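# Stack loose wooden strips onto matching colour rows

## Task

Each loose wooden strip lying in the gap between the two rows must end up resting on the row that shares its colour. It must lie flat and run parallel with the strips beneath it, and the gripper must have released it at the end.

## Robot and tools

Robot: two six-joint arms, left_arm and right_arm, each ending in a two-finger parallel gripper. Shared scene frame: origin on the table surface midway between the arms, +z up, +x pointing out across the table, left_arm on the +y side. The names left and right do not refer to image sides. Base roots: left_arm at (+0.033, +0.325, 0) m, right_arm at (-0.026, -0.245, 0) m, each with only a small yaw. The fingers extend along the gripper's +z axis and close along its y axis. The reported hand point sits between the finger pads, roughly 1 cm back from the tips.

execute_actions takes "actions", a list holding one item or none, plus an optional "pictures" boolean (images come by default). An empty list sends nothing and just reports state. A move item is {"rows": [...], "steps": n}: 1 to 15 rows, n up to 15 (default 15), each step lasting 1/30 s. Each row is used for one step, and the final row repeats if steps outnumber rows. A wait item is {"steps": n} with n up to 300; it returns once n steps have elapsed since the previous result, and your reply time is counted within that. A refused call moves nothing.

Every row is one flat list of 14 numbers, each in [-1, 1], covering both arms even when one stays still. Order: left_arm waist, shoulder, elbow, wrist pitch, wrist yaw, wrist roll, gripper opening; then the same seven for right_arm. The six joint entries are scaled offsets, not poses. Multiply by 1.202 rad (waist), 1.258 (shoulder), 1.238 (elbow), 2.073 (wrist pitch), 2.022 (wrist yaw and wrist roll) to get radians. They are counted from that arm's joint angles in the latest result listing them; before any such result in a scene, and for the second or later call inside one reply, they are counted from where the arm is when the action begins. They never build on the previous row. So an all-zero row is not a pause: it pulls the arm back to those reference angles. The opening entry is absolute: +1 fully open, -1 closed.

Joint ranges (rad), same for both arms: waist -2.618 to 3.054, shoulder 0.000 to 3.142, elbow 0.000 to 3.142, wrist pitch -1.571 to 1.571, wrist yaw -1.571 to 1.571, wrist roll -2.094 to 2.094. A target more than 0.036 rad outward beyond an end is refused; the true ends may differ by up to 0.036 either way. A joint pushed against its true end is clipped there and the result prints "joint sent to its limit", possibly about an earlier action; its absence does not prove there is room left.

Motion is speed limited: each step the target may lead the measured angle by at most 0.202 rad (waist), 0.258 (shoulder), 0.238 (elbow), 0.573 (wrist pitch), 0.522 (wrist yaw, roll). If a step's targets would carry the hand more than 70 mm from where it is measured, all that arm's targets are shrunk toward the measured angles. Big changes therefore need several actions. Arms tend to sag under zero offsets; to hold one, in a reply's first call command the offsets that return it to the desired angles, send zeros in later calls of that reply, and aim further if a joint keeps falling short.

Between calls the arms keep heading for the last row sent, until everything has nearly stopped (slow or blocked counts) or a step is HELD; after that only a new action makes them travel or press further. Fingers already opening or closing finish that motion.

Result lines: per arm, end_effector_position (m) and end_effector_quat_wxyz in the scene frame; the printed hand position can be off, more at long reach. Joint positions and Joint velocities give each arm's six joints (rad, rad/s) then the pad gap (m, m/s; 0.094 m fully open). grip_measured is the finger opening on the command scale, biased by up to about 1 mm per gripper. Joint torques follow the joint order and are noisy, offset and affected by friction. "joint command not followed" means a clearance check altered or blocked joint targets on some steps; HELD marks steps where your row was not sent in full. MOTOR HOT appears from 75 °C; at 90 °C that arm is stopped 10 s, and at 100 °C it goes limp and falls; stops show as OVER-TEMPERATURE FAULT. Avoid long heavy holds.

Gripping: fingers go to where grip_measured reads your value, except near ±1. To hold a strip, command about 0.03 below grip_measured; a smaller gap gives a lighter hold. Pad force tops out near 50 to 62 N, less on thin parts under about 2 mm, with a brief spike on contact.

Cameras (all 504x504): cam_high, cam_low, cam_left_wrist, cam_right_wrist, returned in that order; calibration data for each is supplied and may be slightly off. zoom_image takes "camera" (one of those names) and "region" [x0, y0, x1, y1] in pixels of that camera's latest image, origin top-left, at most 504 by 504; it returns a magnified view. read_manual (optional "section", default "licences") only returns licence text. finished_scene takes "scene" (integer 1 or 2), ends that scene irreversibly and reports whether the goal held. A reply with no tool call ends everything.

Avoid: knocking or placing anything off the table, letting the arms collide or press each other, dropping or slipping strips, slamming, and shoving hard. Brief outside tugs on a held part or pushes on loose objects can happen, so check placement before ending.

Each tool is called after "Call:" as name(argument=value, ...), one argument or row to a line, values as JSON.

## Session

Call:
execute_actions(
  actions=[],
)

Scene clock: 0.00 s of 6000.00 s.
left_arm: end_effector_position=(+0.3788, -0.0537, +0.2280) grip_measured=+1.000 end_effector_quat_wxyz=(+0.464, +0.843, +0.243, -0.124) | right_arm: end_effector_position=(+0.1823, -0.4508, +0.2773) grip_measured=+1.000 end_effector_quat_wxyz=(+0.312, +0.811, +0.395, +0.297)
Joint positions: left_arm=[-0.495  1.932  1.735 -0.645  0.763  1.686  0.094] | right_arm=[-1.171  1.07   1.2   -0.968 -0.563  1.344  0.094]
Joint velocities: left_arm=[-0.002 -0.007  0.002 -0.022 -0.022 -0.022  0.   ] | right_arm=[ 0.002  0.017 -0.007 -0.007  0.007  0.007  0.   ]
Joint torques (N m, as the arm reports them, + toward a larger angle): no reading
Motor temperatures (°C, as the motors report them): left_arm=[25 27 28 27 27 26] | right_arm=[25 26 25 27 26 25]

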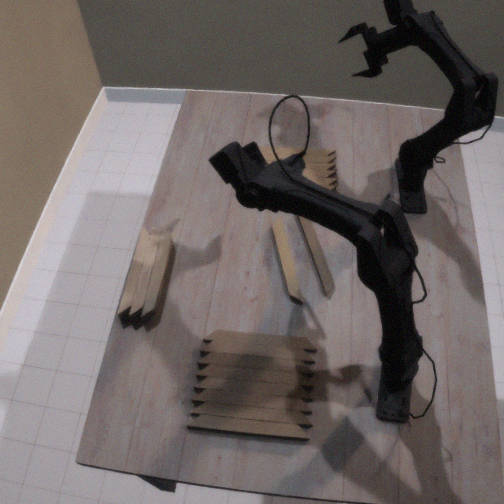

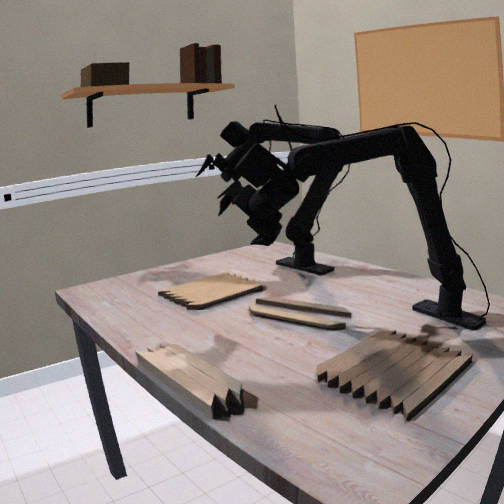

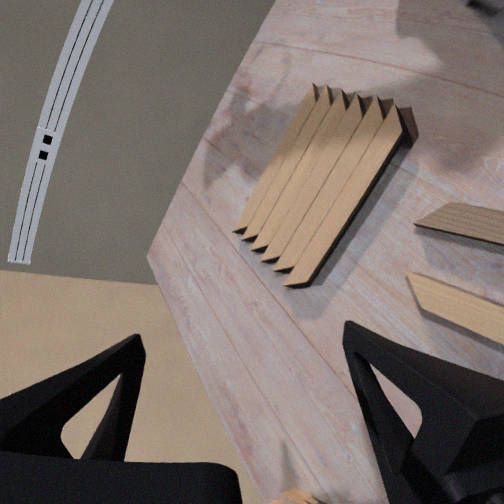

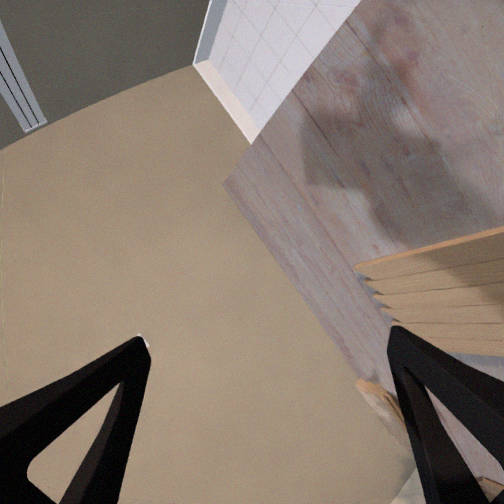

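Call:
execute_actions(
  actions=[
    {"rows":[[-0.303,-0.131,-0.261,-0.275,-0.377,-0.71,0.2,0,0,0,0,0.278,-0.66,0.2]]},
  ],
  pictures=false,
)

Call:
execute_actions(
  actions=[
    {"steps":25},
  ],
)

Scene clock: 11.67 s of 6000.00 s.
left_arm: end_effector_position=(+0.2083, +0.0426, +0.0879) grip_measured=+0.202 end_effector_quat_wxyz=(-0.006, +0.708, +0.705, -0.041) | right_arm: end_effector_position=(+0.1103, -0.5063, +0.2566) grip_measured=+0.202 end_effector_quat_wxyz=(+0.323, +0.543, +0.760, -0.155)
Joint positions: left_arm=[-0.879  1.809  1.411 -1.17   0.083  0.599  0.056] | right_arm=[-1.167  1.07   1.2   -0.969 -0.028  0.142  0.056]
Joint velocities: left_arm=[ 0.173 -0.115 -0.002 -0.315 -0.579 -2.278  0.   ] | right_arm=[-0.002  0.002  0.022 -0.007  0.125 -0.799  0.001]
Joint torques (N m, as the arm reports them, + toward a larger angle): left_arm=[ 0.67 -8.76  5.77  0.19  0.04 -0.01] | right_arm=[-0.29 -2.53  5.45  1.41  0.08 -0.13]
Motor temperatures (°C, as the motors report them): left_arm=[25 29 29 29 27 26] | right_arm=[25 26 26 28 26 25]
Steps of this call (steps 1 to 90: nothing new was sent; then 8.17 s passed at rest; steps 91 to 105: all 15 steps of this action). Readings (joint positions):
91: left_arm=[-0.504 1.924 1.722 -0.656 0.725 1.652] | right_arm=[-1.168 1.070 1.200 -0.969 -0.499 1.269]
92: left_arm=[-0.518 1.904 1.690 -0.691 0.672 1.606] | right_arm=[-1.167 1.070 1.200 -0.969 -0.402 1.170]
94: left_arm=[-0.570 1.869 1.619 -0.773 0.573 1.515] | right_arm=[-1.167 1.070 1.200 -0.969 -0.254 0.975]
98: left_arm=[-0.729 1.833 1.489 -0.939 0.337 1.268] | right_arm=[-1.167 1.070 1.200 -0.969 -0.106 0.585]
105: the state above

Scene clock: 12.50 s of 6000.00 s.
left_arm: end_effector_position=(+0.2188, +0.0603, +0.0916) grip_measured=+0.202 end_effector_quat_wxyz=(-0.010, +0.572, +0.820, +0.000) | right_arm: end_effector_position=(+0.1072, -0.5079, +0.2566) grip_measured=+0.202 end_effector_quat_wxyz=(+0.308, +0.498, +0.790, -0.182)
Joint positions: left_arm=[-0.864  1.795  1.411 -1.207  0.006  0.259  0.056] | right_arm=[-1.167  1.07   1.2   -0.969 -0.009  0.019  0.056]
Joint velocities: left_arm=[ 0.007 -0.007  0.012  0.037 -0.022 -0.022 -0.001] | right_arm=[-0.022 -0.017  0.017  0.007 -0.051  0.037 -0.001]
Joint torques (N m, as the arm reports them, + toward a larger angle): left_arm=[ 0.3  -8.24  5.76  0.12 -0.09 -0.07] | right_arm=[-0.3  -2.48  5.45  1.42  0.1  -0.16]
Motor temperatures (°C, as the motors report them): left_arm=[25 29 29 29 27 26] | right_arm=[25 26 26 28 26 25]
Steps of this call (steps 1 to 25: the robot went on to your last target). Readings (joint positions):
1: left_arm=[-0.874 1.805 1.411 -1.178 0.066 0.530] | right_arm=[-1.167 1.070 1.200 -0.969 -0.024 0.117]
2: left_arm=[-0.869 1.800 1.411 -1.184 0.052 0.475] | right_arm=[-1.167 1.070 1.200 -0.969 -0.021 0.098]
4: left_arm=[-0.864 1.796 1.411 -1.194 0.033 0.396] | right_arm=[-1.167 1.070 1.200 -0.969 -0.017 0.069]
8: left_arm=[-0.864 1.795 1.411 -1.202 0.016 0.314] | right_arm=[-1.167 1.070 1.200 -0.969 -0.012 0.040]
25: the state above
camera_calibration (this result's frames):
cam_left_wrist: T_world_to_cam=[[-0.956484, -0.289303, 0.0379812, 0.216976], [-0.248641, 0.87624, 0.412773, 0.00653605], [-0.152697, 0.385367, -0.910042, 0.21649], [0, 0, 0, 1]] pos_world=[0.242217, -0.0263834, 0.186076]
cam_right_wrist: T_world_to_cam=[[-0.908694, -0.396636, -0.13021, -0.0725889], [-0.358387, 0.901144, -0.243923, 0.596027], [0.214087, -0.174986, -0.961013, 0.232278], [0, 0, 0, 1]] pos_world=[0.0979197, -0.525252, 0.359155]

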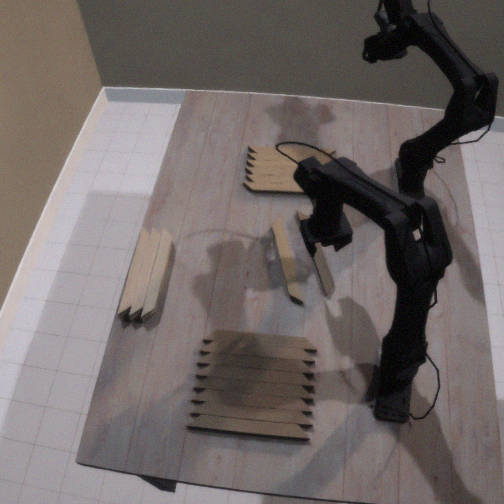

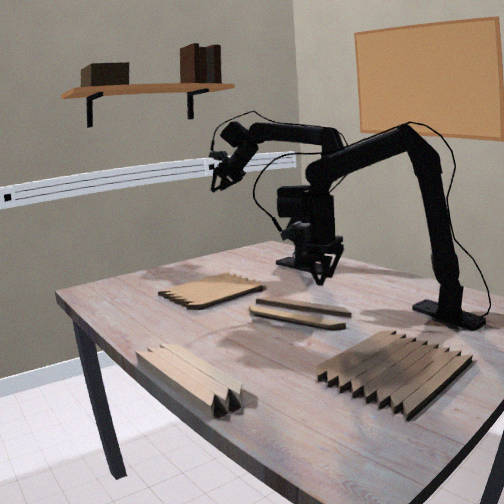

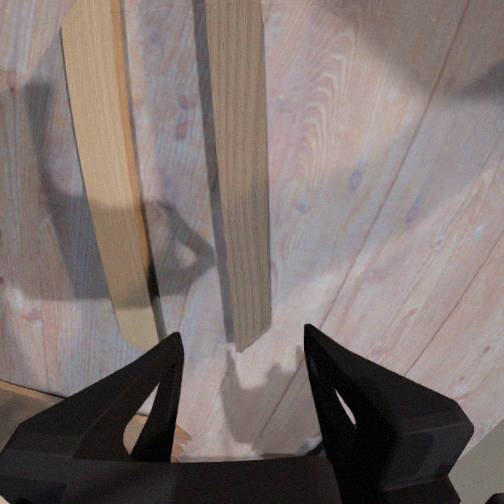

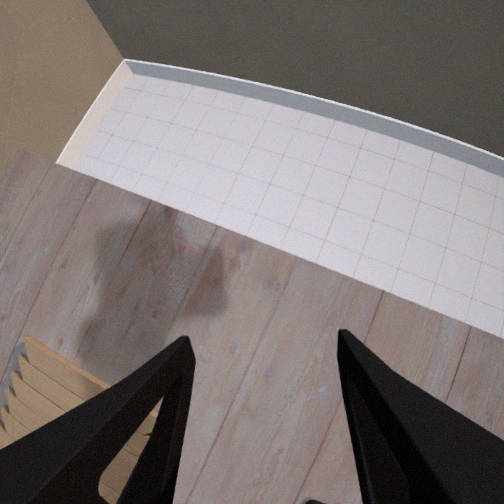

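Call:
execute_actions(
  actions=[
    {"rows":[[-0.01,0.01,-0.05,0.04,0,0,0.2,0,0,0,0,0,0,0.2],[-0.01,0.015,-0.08,0.06,0,0,0.2,0,0,0,0,0,0,0.2],[-0.01,0.02,-0.11,0.09,0,0,0.2,0,0,0,0,0,0,0.2],[-0.01,0.025,-0.15,0.12,0,0,0.2,0,0,0,0,0,0,0.2],[-0.01,0.03,-0.188,0.149,0,0,0.2,0,0,0,0,0,0,0.2]]},
  ],
)

Scene clock: 18.27 s of 6000.00 s.
left_arm: end_effector_position=(+0.2127, +0.0690, +0.0173) grip_measured=+0.202 end_effector_quat_wxyz=(-0.018, +0.572, +0.820, +0.003) | right_arm: end_effector_position=(+0.1072, -0.5079, +0.2566) grip_measured=+0.202 end_effector_quat_wxyz=(+0.308, +0.498, +0.790, -0.182)
Joint positions: left_arm=[-0.864  1.852  1.176 -0.931  0.006  0.258  0.056] | right_arm=[-1.167  1.07   1.2   -0.969 -0.009  0.019  0.056]
Joint velocities: left_arm=[-0.007 -0.002 -0.012  0.095  0.037 -0.051  0.001] | right_arm=[-0.007 -0.017  0.007 -0.007 -0.081  0.066  0.001]
Joint torques (N m, as the arm reports them, + toward a larger angle): left_arm=[-0.89 -7.69  5.47  0.26 -0.01  0.  ] | right_arm=[ 0.   -2.48  5.45  1.4   0.02 -0.01]
Motor temperatures (°C, as the motors report them): left_arm=[25 30 29 28 27 26] | right_arm=[25 26 26 29 26 25]
Steps of this call (steps 1 to 30: the robot went on to your last target; steps 31 to 90: nothing new was sent; then 2.27 s passed at rest; steps 91 to 105: all 15 steps of this action). Readings (joint positions):
91: left_arm=[-0.864 1.795 1.403 -1.196 0.006 0.258] | right_arm=[-1.167 1.070 1.200 -0.969 -0.009 0.019]
92: left_arm=[-0.864 1.795 1.387 -1.174 0.006 0.258] | right_arm=[-1.167 1.070 1.200 -0.969 -0.009 0.019]
94: left_arm=[-0.864 1.797 1.321 -1.106 0.006 0.258] | right_arm=[-1.167 1.070 1.200 -0.969 -0.009 0.019]
98: left_arm=[-0.864 1.834 1.192 -0.999 0.006 0.258] | right_arm=[-1.167 1.070 1.200 -0.969 -0.009 0.019]
105: the state above
camera_calibration (this result's frames):
cam_left_wrist: T_world_to_cam=[[-0.955762, -0.290956, 0.0431776, 0.216357], [-0.245603, 0.870175, 0.427171, 0.0275771], [-0.16186, 0.39767, -0.903139, 0.145655], [0, 0, 0, 1]] pos_world=[0.237135, -0.0189689, 0.110424]
cam_right_wrist: T_world_to_cam=[[-0.908611, -0.396909, -0.129958, -0.0728012], [-0.358698, 0.901014, -0.243946, 0.596], [0.213919, -0.175037, -0.961042, 0.232277], [0, 0, 0, 1]] pos_world=[0.0979479, -0.525243, 0.359159]

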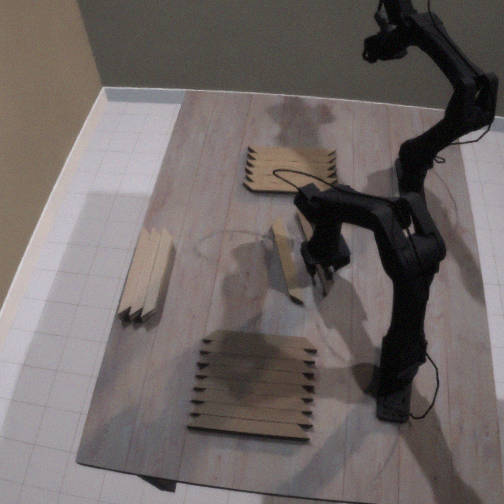

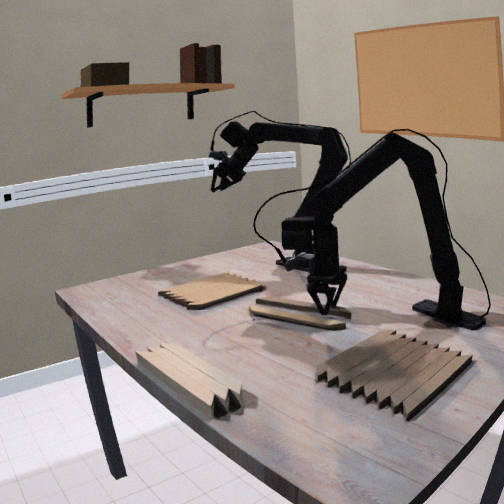

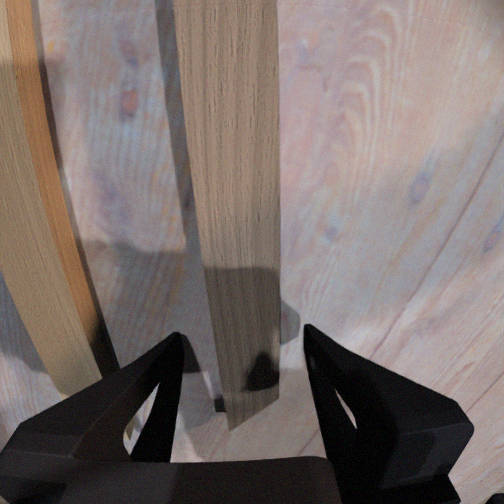

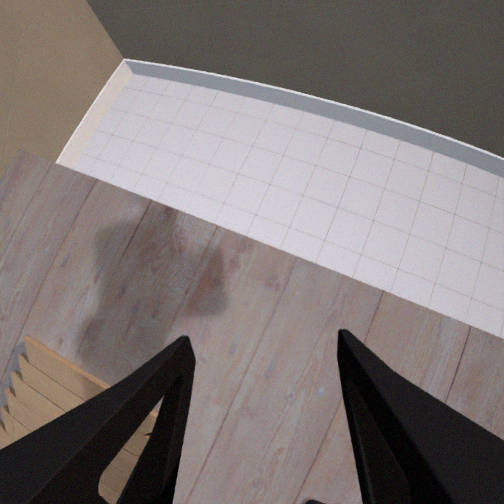

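Call:
execute_actions(
  actions=[
    {"rows":[[-0.04,0.125,0.205,-0.02,0,-0.025,0.2,0,0,0,0,0,0,0.2]]},
  ],
  pictures=false,
)

Call:
execute_actions(
  actions=[
    {"rows":[[0,-0.01,0,0,0,0,-0.5,0,0,0,0,0,0,0.2]]},
  ],
)

Scene clock: 24.30 s of 6000.00 s.
left_arm: end_effector_position=(+0.2308, +0.0144, +0.0178) grip_measured=+0.202 end_effector_quat_wxyz=(-0.001, +0.574, +0.819, -0.002) | right_arm: end_effector_position=(+0.1072, -0.5079, +0.2566) grip_measured=+0.202 end_effector_quat_wxyz=(+0.308, +0.498, +0.790, -0.182)
Joint positions: left_arm=[-0.91   2.013  1.404 -0.962  0.004  0.216  0.056] | right_arm=[-1.167  1.07   1.2   -0.969 -0.009  0.019  0.056]
Joint velocities: left_arm=[ 0.012 -0.002  0.002 -0.037 -0.037  0.022  0.   ] | right_arm=[-0.022  0.002  0.002  0.037 -0.037 -0.037 -0.001]
Joint torques (N m, as the arm reports them, + toward a larger angle): left_arm=[-0.1  -8.01  7.67  0.15 -0.01 -0.08] | right_arm=[ 0.   -2.48  5.46  1.4   0.02 -0.01]
Motor temperatures (°C, as the motors report them): left_arm=[25 30 29 28 27 26] | right_arm=[25 26 26 29 26 25]
Steps of this call (steps 1 to 30: the robot went on to your last target; steps 31 to 90: nothing new was sent; then 2.53 s passed at rest; steps 91 to 105: all 15 steps of this action). Readings (joint positions):
91: left_arm=[-0.868 1.874 1.210 -0.946 0.004 0.252] | right_arm=[-1.167 1.070 1.200 -0.969 -0.009 0.019]
92: left_arm=[-0.876 1.918 1.278 -0.983 0.004 0.244] | right_arm=[-1.167 1.070 1.200 -0.969 -0.009 0.019]
94: left_arm=[-0.895 1.989 1.376 -0.958 0.004 0.233] | right_arm=[-1.167 1.070 1.200 -0.969 -0.009 0.019]
98: left_arm=[-0.910 2.013 1.404 -0.946 0.004 0.222] | right_arm=[-1.167 1.070 1.200 -0.969 -0.009 0.019]
105: the state above

Scene clock: 24.80 s of 6000.00 s.
left_arm: end_effector_position=(+0.2307, +0.0145, +0.0178) grip_measured=-0.460 end_effector_quat_wxyz=(-0.001, +0.574, +0.819, -0.002) | right_arm: end_effector_position=(+0.1072, -0.5079, +0.2566) grip_measured=+0.202 end_effector_quat_wxyz=(+0.308, +0.498, +0.790, -0.182)
Joint positions: left_arm=[-0.91   2.013  1.404 -0.962  0.004  0.216  0.025] | right_arm=[-1.167  1.07   1.2   -0.969 -0.009  0.019  0.056]
Joint velocities: left_arm=[-0.002  0.002 -0.012 -0.007 -0.037 -0.022  0.001] | right_arm=[ 0.007 -0.017  0.012  0.051 -0.051  0.066  0.   ]
Joint torques (N m, as the arm reports them, + toward a larger angle): left_arm=[-0.03 -8.64  5.41  0.23 -0.01 -0.01] | right_arm=[-0.01 -2.49  5.45  1.4   0.02 -0.01]
Motor temperatures (°C, as the motors report them): left_arm=[25 30 29 28 27 26] | right_arm=[25 26 26 29 26 25]
Steps of this call (steps 1 to 15: all 15 steps of this action). Readings (joint positions):
1: left_arm=[-0.910 2.013 1.404 -0.962 0.004 0.216] | right_arm=[-1.167 1.070 1.200 -0.969 -0.009 0.019]
2: left_arm=[-0.910 2.013 1.404 -0.962 0.004 0.216] | right_arm=[-1.167 1.070 1.200 -0.969 -0.009 0.019]
4: left_arm=[-0.910 2.013 1.404 -0.962 0.004 0.216] | right_arm=[-1.167 1.070 1.200 -0.969 -0.009 0.019]
8: left_arm=[-0.910 2.013 1.404 -0.962 0.004 0.216] | right_arm=[-1.167 1.070 1.200 -0.969 -0.009 0.019]
15: the state above
camera_calibration (this result's frames):
cam_left_wrist: T_world_to_cam=[[-0.957915, -0.285503, 0.0297648, 0.218329], [-0.250836, 0.882969, 0.396795, 0.080838], [-0.139568, 0.37263, -0.917425, 0.16615], [0, 0, 0, 1]] pos_world=[0.252607, -0.0709566, 0.113856]
cam_right_wrist: T_world_to_cam=[[-0.908611, -0.396909, -0.129958, -0.0728012], [-0.358698, 0.901014, -0.243946, 0.596], [0.213919, -0.175037, -0.961042, 0.232277], [0, 0, 0, 1]] pos_world=[0.0979479, -0.525243, 0.359159]

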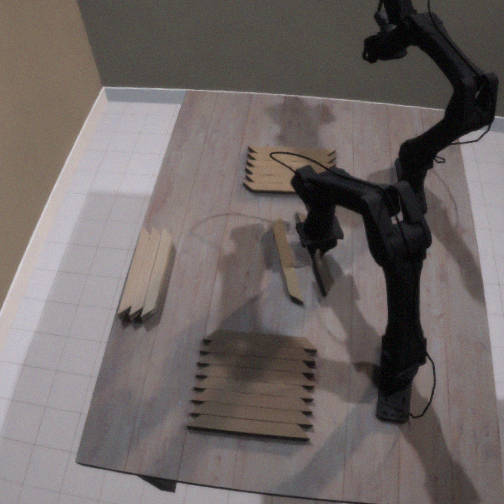

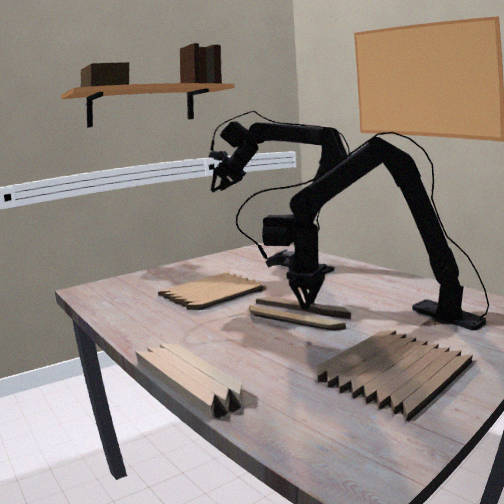

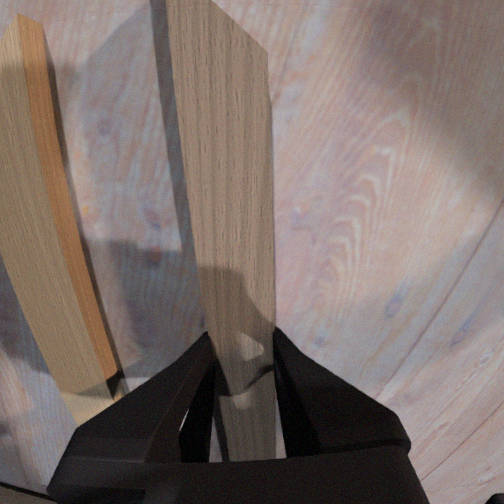

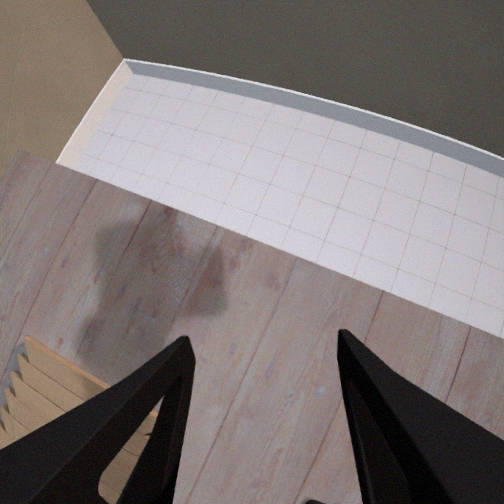

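Call:
execute_actions(
  actions=[
    {"rows":[[0,-0.2,0,-0.11,0,0,-0.5,0.77,0,0,0,0,-0.57,0.2]]},
  ],
  pictures=false,
)

Call:
execute_actions(
  actions=[
    {"rows":[[0.89,-0.1,-0.19,0.06,0,-0.085,-0.5,0,0,0,0,0,0,0.2]]},
  ],
  pictures=false,
)

Call:
execute_actions(
  actions=[
    {"steps":25},
  ],
)

Scene clock: 33.73 s of 6000.00 s.
left_arm: end_effector_position=(+0.2084, +0.0498, +0.0968) grip_measured=-0.460 end_effector_quat_wxyz=(+0.011, +0.574, +0.819, -0.007) | right_arm: end_effector_position=(+0.2640, -0.2974, +0.2568) grip_measured=+0.202 end_effector_quat_wxyz=(+0.297, -0.390, +0.848, -0.201)
Joint positions: left_arm=[-0.91   1.762  1.392 -1.176  0.004  0.216  0.025] | right_arm=[-0.249  1.07   1.2   -0.968 -0.019 -1.047  0.056]
Joint velocities: left_arm=[-0.022  0.027 -0.002 -0.095  0.022 -0.022 -0.003] | right_arm=[ 0.242 -0.002  0.002 -0.007  0.007 -0.505  0.   ]
Joint torques (N m, as the arm reports them, + toward a larger angle): left_arm=[-0.02 -6.43  6.89  0.22 -0.01 -0.01] | right_arm=[-0.73 -2.48  5.43  1.39  0.15 -0.05]
Motor temperatures (°C, as the motors report them): left_arm=[25 30 29 28 27 26] | right_arm=[25 26 26 30 26 25]
Steps of this call (steps 1 to 15: the robot went on to your last target; steps 16 to 90: nothing new was sent; then 5.43 s passed at rest; steps 91 to 105: all 15 steps of this action). Readings (joint positions):
91: left_arm=[-0.910 2.000 1.403 -0.971 0.004 0.216] | right_arm=[-1.142 1.070 1.200 -0.969 0.007 -0.055]
92: left_arm=[-0.910 1.975 1.396 -0.999 0.004 0.216] | right_arm=[-1.081 1.070 1.200 -0.969 0.012 -0.153]
94: left_arm=[-0.910 1.892 1.392 -1.066 0.004 0.216] | right_arm=[-0.936 1.070 1.200 -0.969 0.007 -0.350]
98: left_arm=[-0.910 1.755 1.392 -1.136 0.004 0.216] | right_arm=[-0.646 1.070 1.200 -0.968 -0.000 -0.737]
105: the state above

Scene clock: 34.23 s of 6000.00 s.
left_arm: end_effector_position=(+0.3280, +0.3235, +0.0655) grip_measured=-0.459 end_effector_quat_wxyz=(+0.010, +0.032, +0.999, -0.002) | right_arm: end_effector_position=(+0.2642, -0.2965, +0.2568) grip_measured=+0.202 end_effector_quat_wxyz=(+0.297, -0.393, +0.847, -0.201)
Joint positions: left_arm=[ 0.089  1.673  1.162 -1.04   0.004  0.057  0.025] | right_arm=[-0.247  1.07   1.2   -0.968 -0.019 -1.051  0.056]
Joint velocities: left_arm=[ 1.829 -0.007  0.007  0.022 -0.183 -0.081  0.001] | right_arm=[ 0.007  0.007  0.012 -0.007 -0.037  0.037 -0.001]
Joint torques (N m, as the arm reports them, + toward a larger angle): left_arm=[-3.04 -7.84  5.26  0.1   0.21 -0.01] | right_arm=[-0.23 -2.49  5.46  1.4   0.02  0.05]
Motor temperatures (°C, as the motors report them): left_arm=[25 30 29 28 27 26] | right_arm=[25 26 26 30 26 25]
Steps of this call (steps 1 to 15: all 15 steps of this action). Readings (joint positions):
1: left_arm=[-0.892 1.746 1.358 -1.141 0.014 0.196] | right_arm=[-0.247 1.070 1.200 -0.968 -0.020 -1.051]
2: left_arm=[-0.852 1.714 1.294 -1.096 0.024 0.170] | right_arm=[-0.247 1.070 1.200 -0.968 -0.019 -1.051]
4: left_arm=[-0.719 1.676 1.201 -1.089 0.022 0.128] | right_arm=[-0.247 1.070 1.200 -0.968 -0.019 -1.051]
8: left_arm=[-0.420 1.673 1.162 -1.077 0.012 0.083] | right_arm=[-0.247 1.070 1.200 -0.968 -0.019 -1.051]
15: the state above

Scene clock: 35.07 s of 6000.00 s.
left_arm: end_effector_position=(+0.3259, +0.3475, +0.0654) grip_measured=-0.459 end_effector_quat_wxyz=(+0.007, -0.010, +1.000, +0.002) | right_arm: end_effector_position=(+0.2642, -0.2965, +0.2568) grip_measured=+0.202 end_effector_quat_wxyz=(+0.297, -0.393, +0.847, -0.201)
Joint positions: left_arm=[ 0.166  1.673  1.162 -1.045 -0.004  0.051  0.025] | right_arm=[-0.247  1.07   1.2   -0.968 -0.019 -1.051  0.056]
Joint velocities: left_arm=[ 0.012 -0.007 -0.012  0.037 -0.007 -0.022 -0.001] | right_arm=[-0.012  0.017  0.007 -0.081 -0.066 -0.022 -0.001]
Joint torques (N m, as the arm reports them, + toward a larger angle): left_arm=[-0.49 -7.83  5.21  0.19  0.06 -0.06] | right_arm=[-0.23 -2.49  5.45  1.4   0.02  0.04]
Motor temperatures (°C, as the motors report them): left_arm=[25 30 29 28 27 26] | right_arm=[25 26 26 30 26 25]
Steps of this call (steps 1 to 25: the robot went on to your last target). Readings (joint positions):
1: left_arm=[0.140 1.673 1.162 -1.040 -0.004 0.055] | right_arm=[-0.247 1.070 1.200 -0.968 -0.019 -1.051]
2: left_arm=[0.171 1.673 1.162 -1.040 -0.010 0.053] | right_arm=[-0.247 1.070 1.200 -0.968 -0.019 -1.051]
4: left_arm=[0.183 1.673 1.162 -1.042 -0.014 0.051] | right_arm=[-0.247 1.070 1.200 -0.968 -0.019 -1.051]
8: left_arm=[0.167 1.673 1.162 -1.044 -0.007 0.051] | right_arm=[-0.247 1.070 1.200 -0.968 -0.019 -1.051]
25: the state above
camera_calibration (this result's frames):
cam_left_wrist: T_world_to_cam=[[-0.0396922, -0.999008, 0.0202009, 0.352459], [-0.922125, 0.0444092, 0.384335, 0.302752], [-0.384851, -0.0033726, -0.922973, 0.310004], [0, 0, 0, 1]] pos_world=[0.412471, 0.33971, 0.162647]
cam_right_wrist: T_world_to_cam=[[0.526175, -0.69332, 0.49239, -0.473016], [-0.797246, -0.603652, 0.0019638, 0.0684281], [0.295871, -0.393589, -0.870372, 0.126172], [0, 0, 0, 1]] pos_world=[0.266113, -0.236985, 0.34259]

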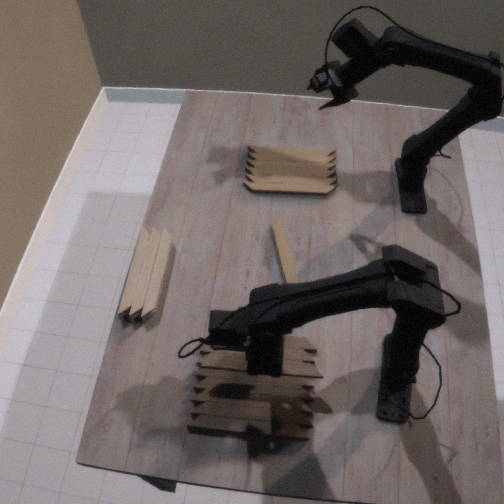

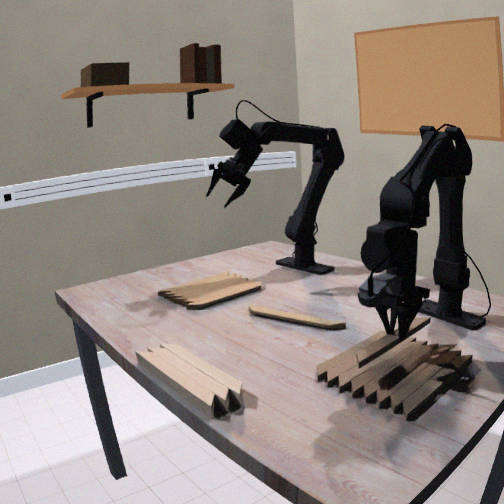

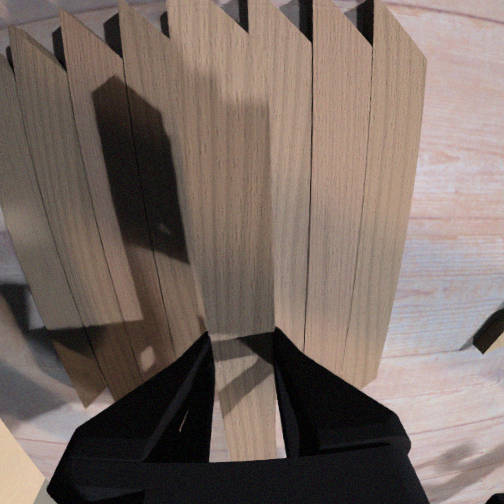

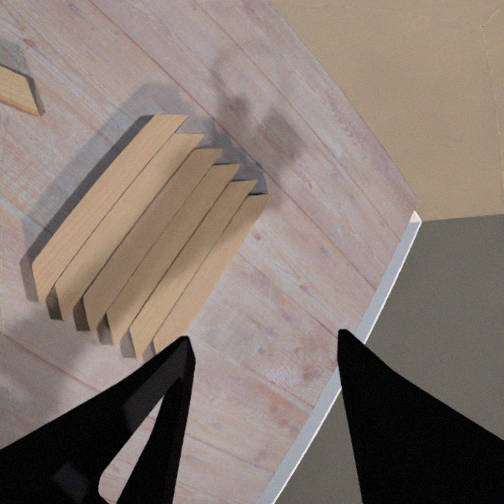

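Call:
execute_actions(
  actions=[
    {"rows":[[0,0.065,0,0.045,0,0.01,-0.5,0.79,0.9,0.66,-0.177,0,-0.04,0.2]]},
  ],
  pictures=false,
)

Call:
execute_actions(
  actions=[
    {"steps":25},
  ],
)

Scene clock: 38.47 s of 6000.00 s.
left_arm: end_effector_position=(+0.3392, +0.3484, +0.0393) grip_measured=-0.459 end_effector_quat_wxyz=(-0.000, -0.004, +1.000, +0.002) | right_arm: end_effector_position=(+0.3578, -0.0089, +0.1507) grip_measured=+0.202 end_effector_quat_wxyz=(-0.117, +0.733, -0.669, +0.031)
Joint positions: left_arm=[ 0.166  1.766  1.162 -0.967 -0.004  0.063  0.025] | right_arm=[ 0.491  2.051  1.967 -1.244 -0.006 -1.114  0.056]
Joint velocities: left_arm=[-0.012  0.012 -0.002 -0.007 -0.081  0.022  0.   ] | right_arm=[ 1.009  1.385  0.115 -0.007  0.022 -0.022  0.   ]
Joint torques (N m, as the arm reports them, + toward a larger angle): left_arm=[-0.02 -6.88  5.42  0.36 -0.02  0.05] | right_arm=[  2.37 -11.85   6.69   0.25  -0.08  -0.11]
Motor temperatures (°C, as the motors report them): left_arm=[25 30 29 28 27 26] | right_arm=[25 26 26 30 26 25]
Steps of this call (steps 1 to 15: the robot went on to your last target; steps 16 to 87: nothing new was sent; steps 88 to 102: all 15 steps of this action). Readings (joint positions):
88: left_arm=[0.166 1.679 1.162 -1.041 -0.004 0.053] | right_arm=[-0.221 1.102 1.240 -1.032 -0.004 -1.061]
89: left_arm=[0.166 1.692 1.162 -1.027 -0.004 0.055] | right_arm=[-0.160 1.168 1.322 -1.122 0.002 -1.074]
91: left_arm=[0.166 1.731 1.162 -1.001 -0.004 0.058] | right_arm=[-0.025 1.334 1.492 -1.202 0.000 -1.092]
95: left_arm=[0.166 1.766 1.162 -0.978 -0.004 0.061] | right_arm=[0.202 1.651 1.780 -1.241 -0.003 -1.108]
102: the state above

Scene clock: 39.30 s of 6000.00 s.
left_arm: end_effector_position=(+0.3396, +0.3485, +0.0393) grip_measured=-0.459 end_effector_quat_wxyz=(+0.000, -0.004, +1.000, +0.002) | right_arm: end_effector_position=(+0.2858, +0.0594, +0.0789) grip_measured=+0.202 end_effector_quat_wxyz=(-0.006, +0.810, -0.587, -0.009)
Joint positions: left_arm=[ 0.166  1.766  1.162 -0.965 -0.004  0.064  0.025] | right_arm=[ 0.707  2.231  1.991 -1.323 -0.02  -1.123  0.056]
Joint velocities: left_arm=[ 0.012 -0.012 -0.007 -0.022 -0.007 -0.139 -0.001] | right_arm=[ 0.017 -0.007  0.002 -0.051 -0.051 -0.007  0.   ]
Joint torques (N m, as the arm reports them, + toward a larger angle): left_arm=[-0.01 -6.83  5.43  0.35 -0.02  0.06] | right_arm=[ -0.29 -14.8    6.64   0.13   0.04  -0.12]
Motor temperatures (°C, as the motors report them): left_arm=[25 30 29 28 27 26] | right_arm=[25 27 26 30 26 25]
Steps of this call (steps 1 to 25: the robot went on to your last target). Readings (joint positions):
1: left_arm=[0.166 1.766 1.162 -0.967 -0.004 0.063] | right_arm=[0.529 2.098 1.969 -1.247 -0.005 -1.115]
2: left_arm=[0.166 1.766 1.162 -0.966 -0.004 0.063] | right_arm=[0.569 2.141 1.970 -1.252 -0.005 -1.116]
4: left_arm=[0.166 1.766 1.162 -0.965 -0.004 0.063] | right_arm=[0.650 2.212 1.972 -1.268 -0.007 -1.118]
8: left_arm=[0.166 1.766 1.162 -0.965 -0.004 0.064] | right_arm=[0.742 2.255 1.972 -1.301 -0.024 -1.122]
25: the state above
camera_calibration (this result's frames):
cam_left_wrist: T_world_to_cam=[[-0.0523572, -0.998393, 0.021701, 0.358523], [-0.916095, 0.0566692, 0.396938, 0.31855], [-0.397529, 0.000902362, -0.917589, 0.293711], [0, 0, 0, 1]] pos_world=[0.427351, 0.339629, 0.135281]
cam_right_wrist: T_world_to_cam=[[0.975599, 0.211361, -0.05944, -0.288734], [0.215456, -0.869512, 0.44444, -0.00763847], [0.0422536, -0.446402, -0.893835, 0.182496], [0, 0, 0, 1]] pos_world=[0.275623, 0.135852, 0.149353]

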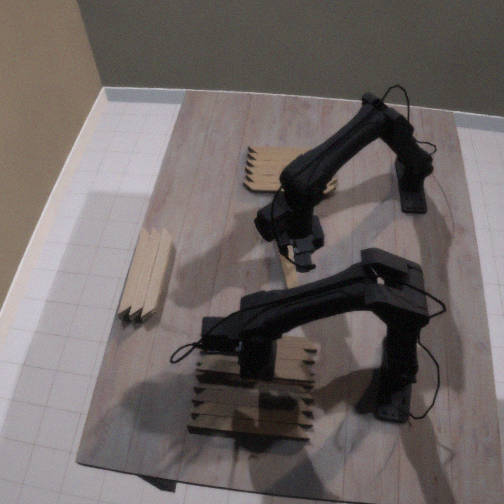

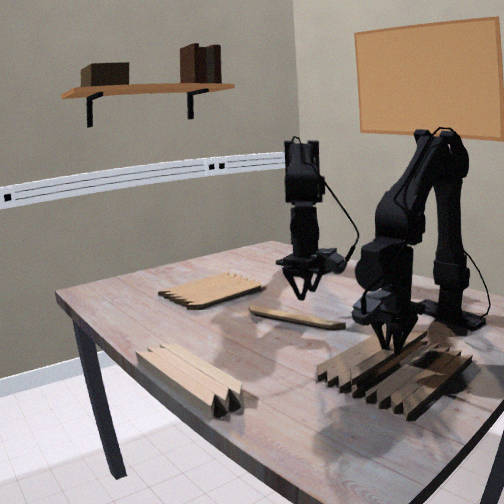

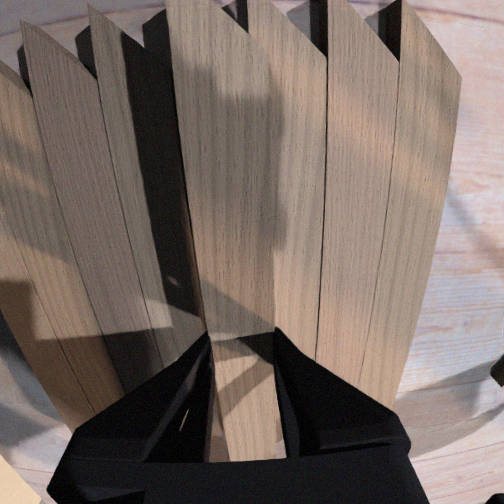

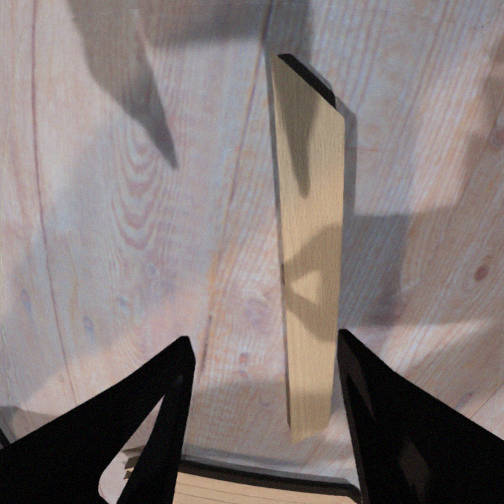

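Call:
execute_actions(
  actions=[
    {"rows":[[0.015,0.015,0,0.025,0,0,-0.5,-0.035,0,0.01,0.07,0,-0.02,0.7],[0.015,0.015,0,0.025,0,0,-0.5,-0.035,0,0.01,0.07,0,-0.02,0.7],[0.015,0.015,0,0.025,0,0,-0.5,-0.035,0.03,0.01,0.07,0,-0.02,0.7],[0.015,0.015,0,0.025,0,0,-0.5,-0.035,0.05,0.01,0.07,0,-0.02,0.7],[0.015,0.015,0,0.025,0,0,-0.5,-0.035,0.07,0.01,0.07,0,-0.02,0.7],[0.015,0.015,0,0.025,0,0,-0.5,-0.035,0.09,0.01,0.07,0,-0.02,0.7]]},
  ],
  pictures=false,
)

Call:
execute_actions(
  actions=[
    {"rows":[[0,0,0,0,0,0,0,0,-0.02,0.01,0,0,0,-0.5]]},
  ],
)

Scene clock: 46.33 s of 6000.00 s.
left_arm: end_effector_position=(+0.3472, +0.3523, +0.0343) grip_measured=-0.459 end_effector_quat_wxyz=(+0.011, -0.009, +1.000, +0.003) | right_arm: end_effector_position=(+0.3166, +0.0637, +0.0243) grip_measured=+0.698 end_effector_quat_wxyz=(-0.010, +0.807, -0.590, -0.007)
Joint positions: left_arm=[ 0.177  1.784  1.162 -0.927 -0.004  0.064  0.025] | right_arm=[ 0.668  2.359  1.992 -1.187 -0.019 -1.154  0.08 ]
Joint velocities: left_arm=[-0.007  0.007  0.007 -0.022  0.007 -0.037 -0.   ] | right_arm=[-0.002  0.007  0.007  0.022 -0.037 -0.007 -0.   ]
Joint torques (N m, as the arm reports them, + toward a larger angle): left_arm=[ 0.55 -6.06  5.42  0.4  -0.01  0.  ] | right_arm=[ -0.27 -14.45   5.67   0.38  -0.01  -0.12]
Motor temperatures (°C, as the motors report them): left_arm=[25 30 29 28 27 26] | right_arm=[25 30 27 29 26 25]
Steps of this call (steps 1 to 15: the robot went on to your last target; steps 16 to 90: nothing new was sent; then 3.53 s passed at rest; steps 91 to 105: all 15 steps of this action). Readings (joint positions):
91: left_arm=[0.167 1.768 1.162 -0.962 -0.004 0.064] | right_arm=[0.705 2.231 1.991 -1.314 -0.021 -1.128]
92: left_arm=[0.169 1.770 1.162 -0.956 -0.004 0.064] | right_arm=[0.701 2.231 1.991 -1.291 -0.021 -1.133]
94: left_arm=[0.174 1.777 1.162 -0.943 -0.004 0.064] | right_arm=[0.689 2.240 1.991 -1.249 -0.021 -1.141]
98: left_arm=[0.177 1.784 1.162 -0.932 -0.004 0.064] | right_arm=[0.670 2.309 1.991 -1.204 -0.020 -1.149]
105: the state above

Scene clock: 46.83 s of 6000.00 s.
left_arm: end_effector_position=(+0.3472, +0.3523, +0.0343) grip_measured=-0.002 end_effector_quat_wxyz=(+0.011, -0.009, +1.000, +0.003) | right_arm: end_effector_position=(+0.3165, +0.0635, +0.0243) grip_measured=-0.433 end_effector_quat_wxyz=(-0.010, +0.807, -0.590, -0.007)
Joint positions: left_arm=[ 0.177  1.784  1.162 -0.927 -0.004  0.064  0.047] | right_arm=[ 0.668  2.359  1.992 -1.188 -0.018 -1.154  0.027]
Joint velocities: left_arm=[-0.002  0.007  0.002 -0.007  0.007 -0.007  0.001] | right_arm=[ 0.012  0.007 -0.012 -0.081 -0.022 -0.007 -0.001]
Joint torques (N m, as the arm reports them, + toward a larger angle): left_arm=[-0.01 -6.18  5.44  0.27 -0.01 -0.01] | right_arm=[  0.01 -15.34   5.59   0.28   0.01  -0.01]
Motor temperatures (°C, as the motors report them): left_arm=[25 30 29 28 27 26] | right_arm=[25 30 27 29 26 25]
Steps of this call (steps 1 to 15: all 15 steps of this action). Readings (joint positions):
1: left_arm=[0.177 1.784 1.162 -0.927 -0.004 0.064] | right_arm=[0.668 2.359 1.992 -1.187 -0.019 -1.154]
2: left_arm=[0.177 1.784 1.162 -0.927 -0.004 0.064] | right_arm=[0.668 2.359 1.992 -1.187 -0.019 -1.154]
4: left_arm=[0.177 1.784 1.162 -0.927 -0.004 0.064] | right_arm=[0.668 2.359 1.992 -1.188 -0.019 -1.154]
8: left_arm=[0.177 1.784 1.162 -0.927 -0.004 0.064] | right_arm=[0.668 2.359 1.992 -1.188 -0.018 -1.154]
15: the state above
camera_calibration (this result's frames):
cam_left_wrist: T_world_to_cam=[[-0.0424837, -0.998912, 0.0192169, 0.359661], [-0.924443, 0.0465973, 0.378463, 0.334425], [-0.378947, -0.00168645, -0.925417, 0.286886], [0, 0, 0, 1]] pos_world=[0.433151, 0.344171, 0.13201]
cam_right_wrist: T_world_to_cam=[[0.977765, 0.203351, -0.051228, -0.323165], [0.204755, -0.873011, 0.442637, 0.0171976], [0.045288, -0.443284, -0.895236, 0.133147], [0, 0, 0, 1]] pos_world=[0.306428, 0.139751, 0.0950304]

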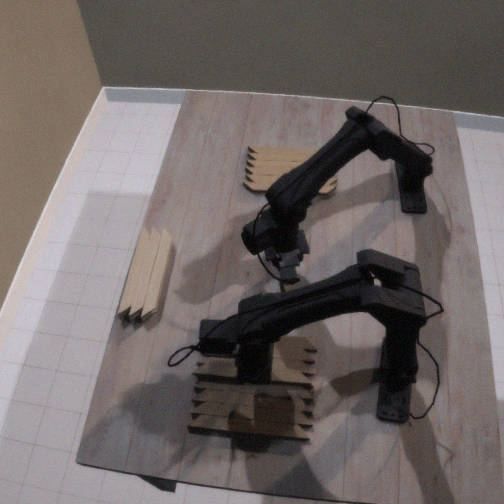

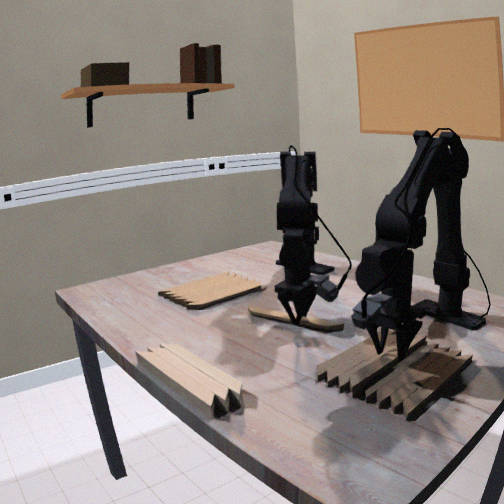

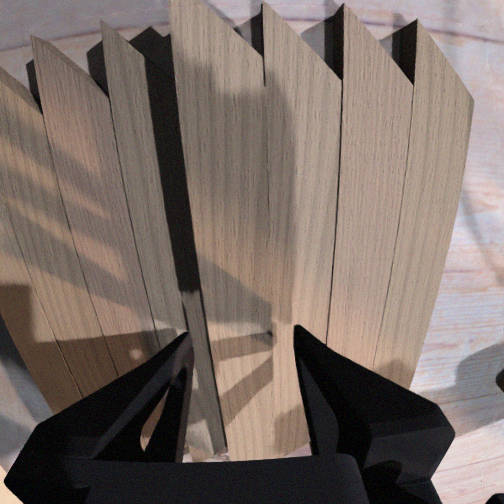

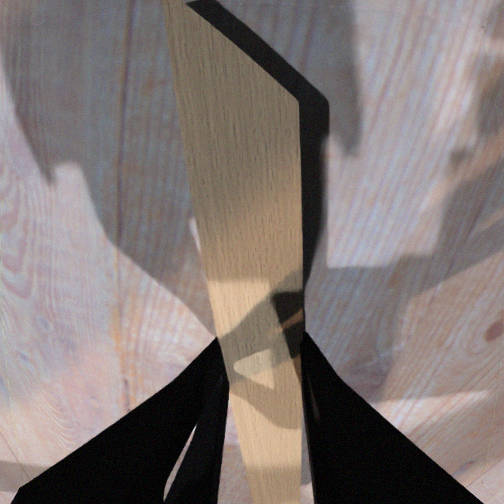

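Call:
execute_actions(
  actions=[
    {"rows":[[0,-0.2,0,-0.1,0,0,0,0,-0.2,0,-0.1,0,0,-0.5],[0,-0.2,0,-0.1,0,0,0,0,-0.2,0,-0.1,0,0,-0.5],[0,-0.2,0,-0.1,0,0,0,0,-0.2,0,-0.1,0,0,-0.5],[0,-0.2,0,-0.1,0,0,0,0,-0.2,0,-0.1,0,0,-0.5],[0,-0.2,0,-0.1,0,0,0,0,-0.2,0,-0.1,0,0,-0.5],[0,-0.2,0,-0.1,0,0,0,0,-0.2,0,-0.1,0,0,-0.5],[0,-0.2,0,-0.1,0,0,0,0,-0.2,0,-0.1,0,0,-0.5],[0,-0.2,0,-0.1,0,0,0,0,-0.2,0,-0.1,0,0,-0.5],[0,-0.2,0,-0.1,0,0,0,-0.58,-0.41,-0.45,0.03,0,0.565,-0.5]]},
  ],
  pictures=false,
)

Call:
execute_actions(
  actions=[
    {"steps":30},
  ],
)

Scene clock: 54.17 s of 6000.00 s.
left_arm: end_effector_position=(+0.3084, +0.3491, +0.1001) grip_measured=-0.002 end_effector_quat_wxyz=(+0.036, -0.009, +0.999, +0.005) | right_arm: end_effector_position=(+0.3125, -0.0704, +0.1230) grip_measured=-0.433 end_effector_quat_wxyz=(+0.072, -0.529, +0.845, +0.009)
Joint positions: left_arm=[ 0.177  1.528  1.15  -1.122 -0.004  0.064  0.047] | right_arm=[ 0.403  1.854  1.601 -1.176 -0.031 -0.657  0.027]
Joint velocities: left_arm=[ 0.012 -0.002 -0.022 -0.11   0.037 -0.066 -0.   ] | right_arm=[-1.565 -0.305 -1.419  0.3    0.125  2.073 -0.001]
Joint torques (N m, as the arm reports them, + toward a larger angle): left_arm=[ 0.   -4.14  6.84  0.32 -0.02  0.  ] | right_arm=[ 0.04 -7.85  3.32  0.41  0.07  0.03]
Motor temperatures (°C, as the motors report them): left_arm=[25 30 29 28 27 26] | right_arm=[25 32 27 29 26 25]
Steps of this call (steps 1 to 15: the robot went on to your last target; steps 16 to 90: nothing new was sent; then 3.83 s passed at rest; steps 91 to 105: all 15 steps of this action). Readings (joint positions):
91: left_arm=[0.177 1.767 1.160 -0.936 -0.004 0.064] | right_arm=[0.668 2.349 1.989 -1.193 -0.018 -1.154]
92: left_arm=[0.177 1.731 1.153 -0.967 -0.004 0.064] | right_arm=[0.668 2.333 1.980 -1.212 -0.018 -1.154]
94: left_arm=[0.177 1.626 1.150 -1.032 -0.004 0.064] | right_arm=[0.668 2.280 1.973 -1.260 -0.018 -1.154]
98: left_arm=[0.177 1.517 1.150 -1.091 -0.004 0.064] | right_arm=[0.668 2.148 1.974 -1.329 -0.018 -1.154]
105: the state above

Scene clock: 55.17 s of 6000.00 s.
left_arm: end_effector_position=(+0.3070, +0.3490, +0.1000) grip_measured=-0.002 end_effector_quat_wxyz=(+0.033, -0.009, +0.999, +0.004) | right_arm: end_effector_position=(+0.3176, -0.2348, +0.0724) grip_measured=-0.434 end_effector_quat_wxyz=(-0.002, -0.022, +1.000, +0.006)
Joint positions: left_arm=[ 0.177  1.528  1.15  -1.128 -0.004  0.064  0.047] | right_arm=[-0.035  1.869  1.428 -1.134 -0.012 -0.021  0.027]
Joint velocities: left_arm=[-0.012 -0.022 -0.012 -0.007  0.007  0.066 -0.001] | right_arm=[ 0.007  0.002 -0.002 -0.007 -0.022  0.022 -0.001]
Joint torques (N m, as the arm reports them, + toward a larger angle): left_arm=[-0.01 -4.25  6.88  0.28 -0.02 -0.01] | right_arm=[  0.46 -11.15   5.16   0.33  -0.05   0.08]
Motor temperatures (°C, as the motors report them): left_arm=[25 30 29 28 27 26] | right_arm=[25 32 27 29 26 25]
Steps of this call (steps 1 to 30: the robot went on to your last target). Readings (joint positions):
1: left_arm=[0.177 1.528 1.150 -1.123 -0.004 0.064] | right_arm=[0.347 1.849 1.557 -1.168 -0.029 -0.580]
2: left_arm=[0.177 1.528 1.150 -1.124 -0.004 0.064] | right_arm=[0.288 1.850 1.516 -1.160 -0.028 -0.495]
4: left_arm=[0.177 1.528 1.150 -1.126 -0.004 0.064] | right_arm=[0.162 1.860 1.456 -1.151 -0.026 -0.335]
8: left_arm=[0.177 1.528 1.150 -1.127 -0.004 0.064] | right_arm=[-0.052 1.869 1.428 -1.142 -0.005 -0.147]
30: the state above
camera_calibration (this result's frames):
cam_left_wrist: T_world_to_cam=[[-0.0432161, -0.998972, 0.0137068, 0.354228], [-0.940363, 0.0453066, 0.337142, 0.281975], [-0.337417, 0.00168065, -0.941354, 0.320165], [0, 0, 0, 1]] pos_world=[0.388496, 0.34055, 0.201468]
cam_right_wrist: T_world_to_cam=[[-0.0609779, -0.995874, -0.0672019, -0.211617], [-0.883733, 0.0225679, 0.467448, 0.289436], [-0.464003, 0.0878924, -0.881463, 0.329398], [0, 0, 0, 1]] pos_world=[0.395721, -0.246227, 0.140835]

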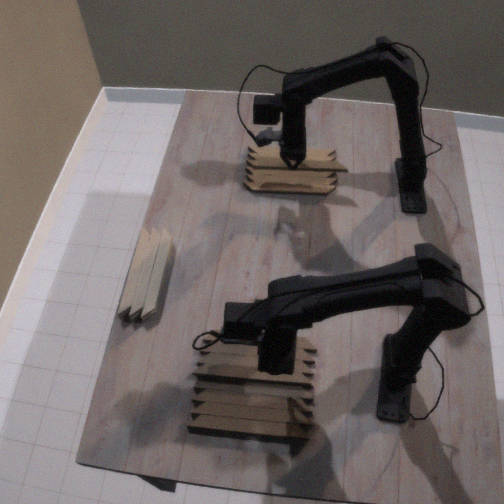

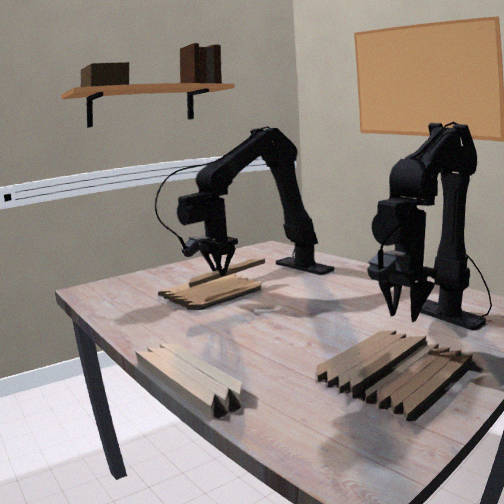

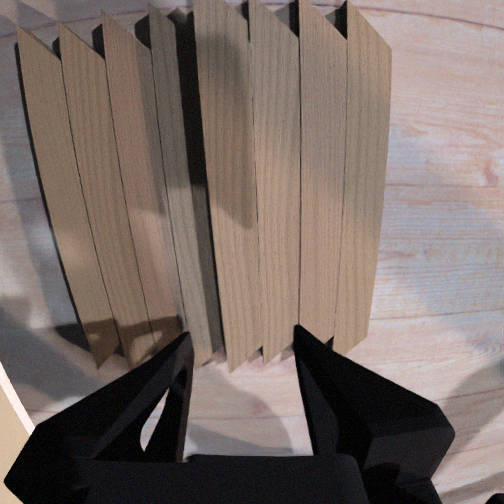

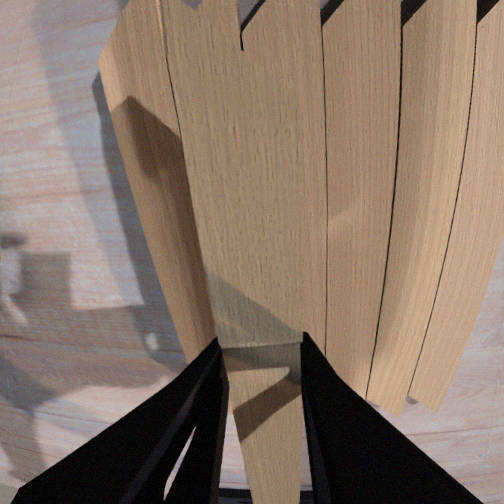

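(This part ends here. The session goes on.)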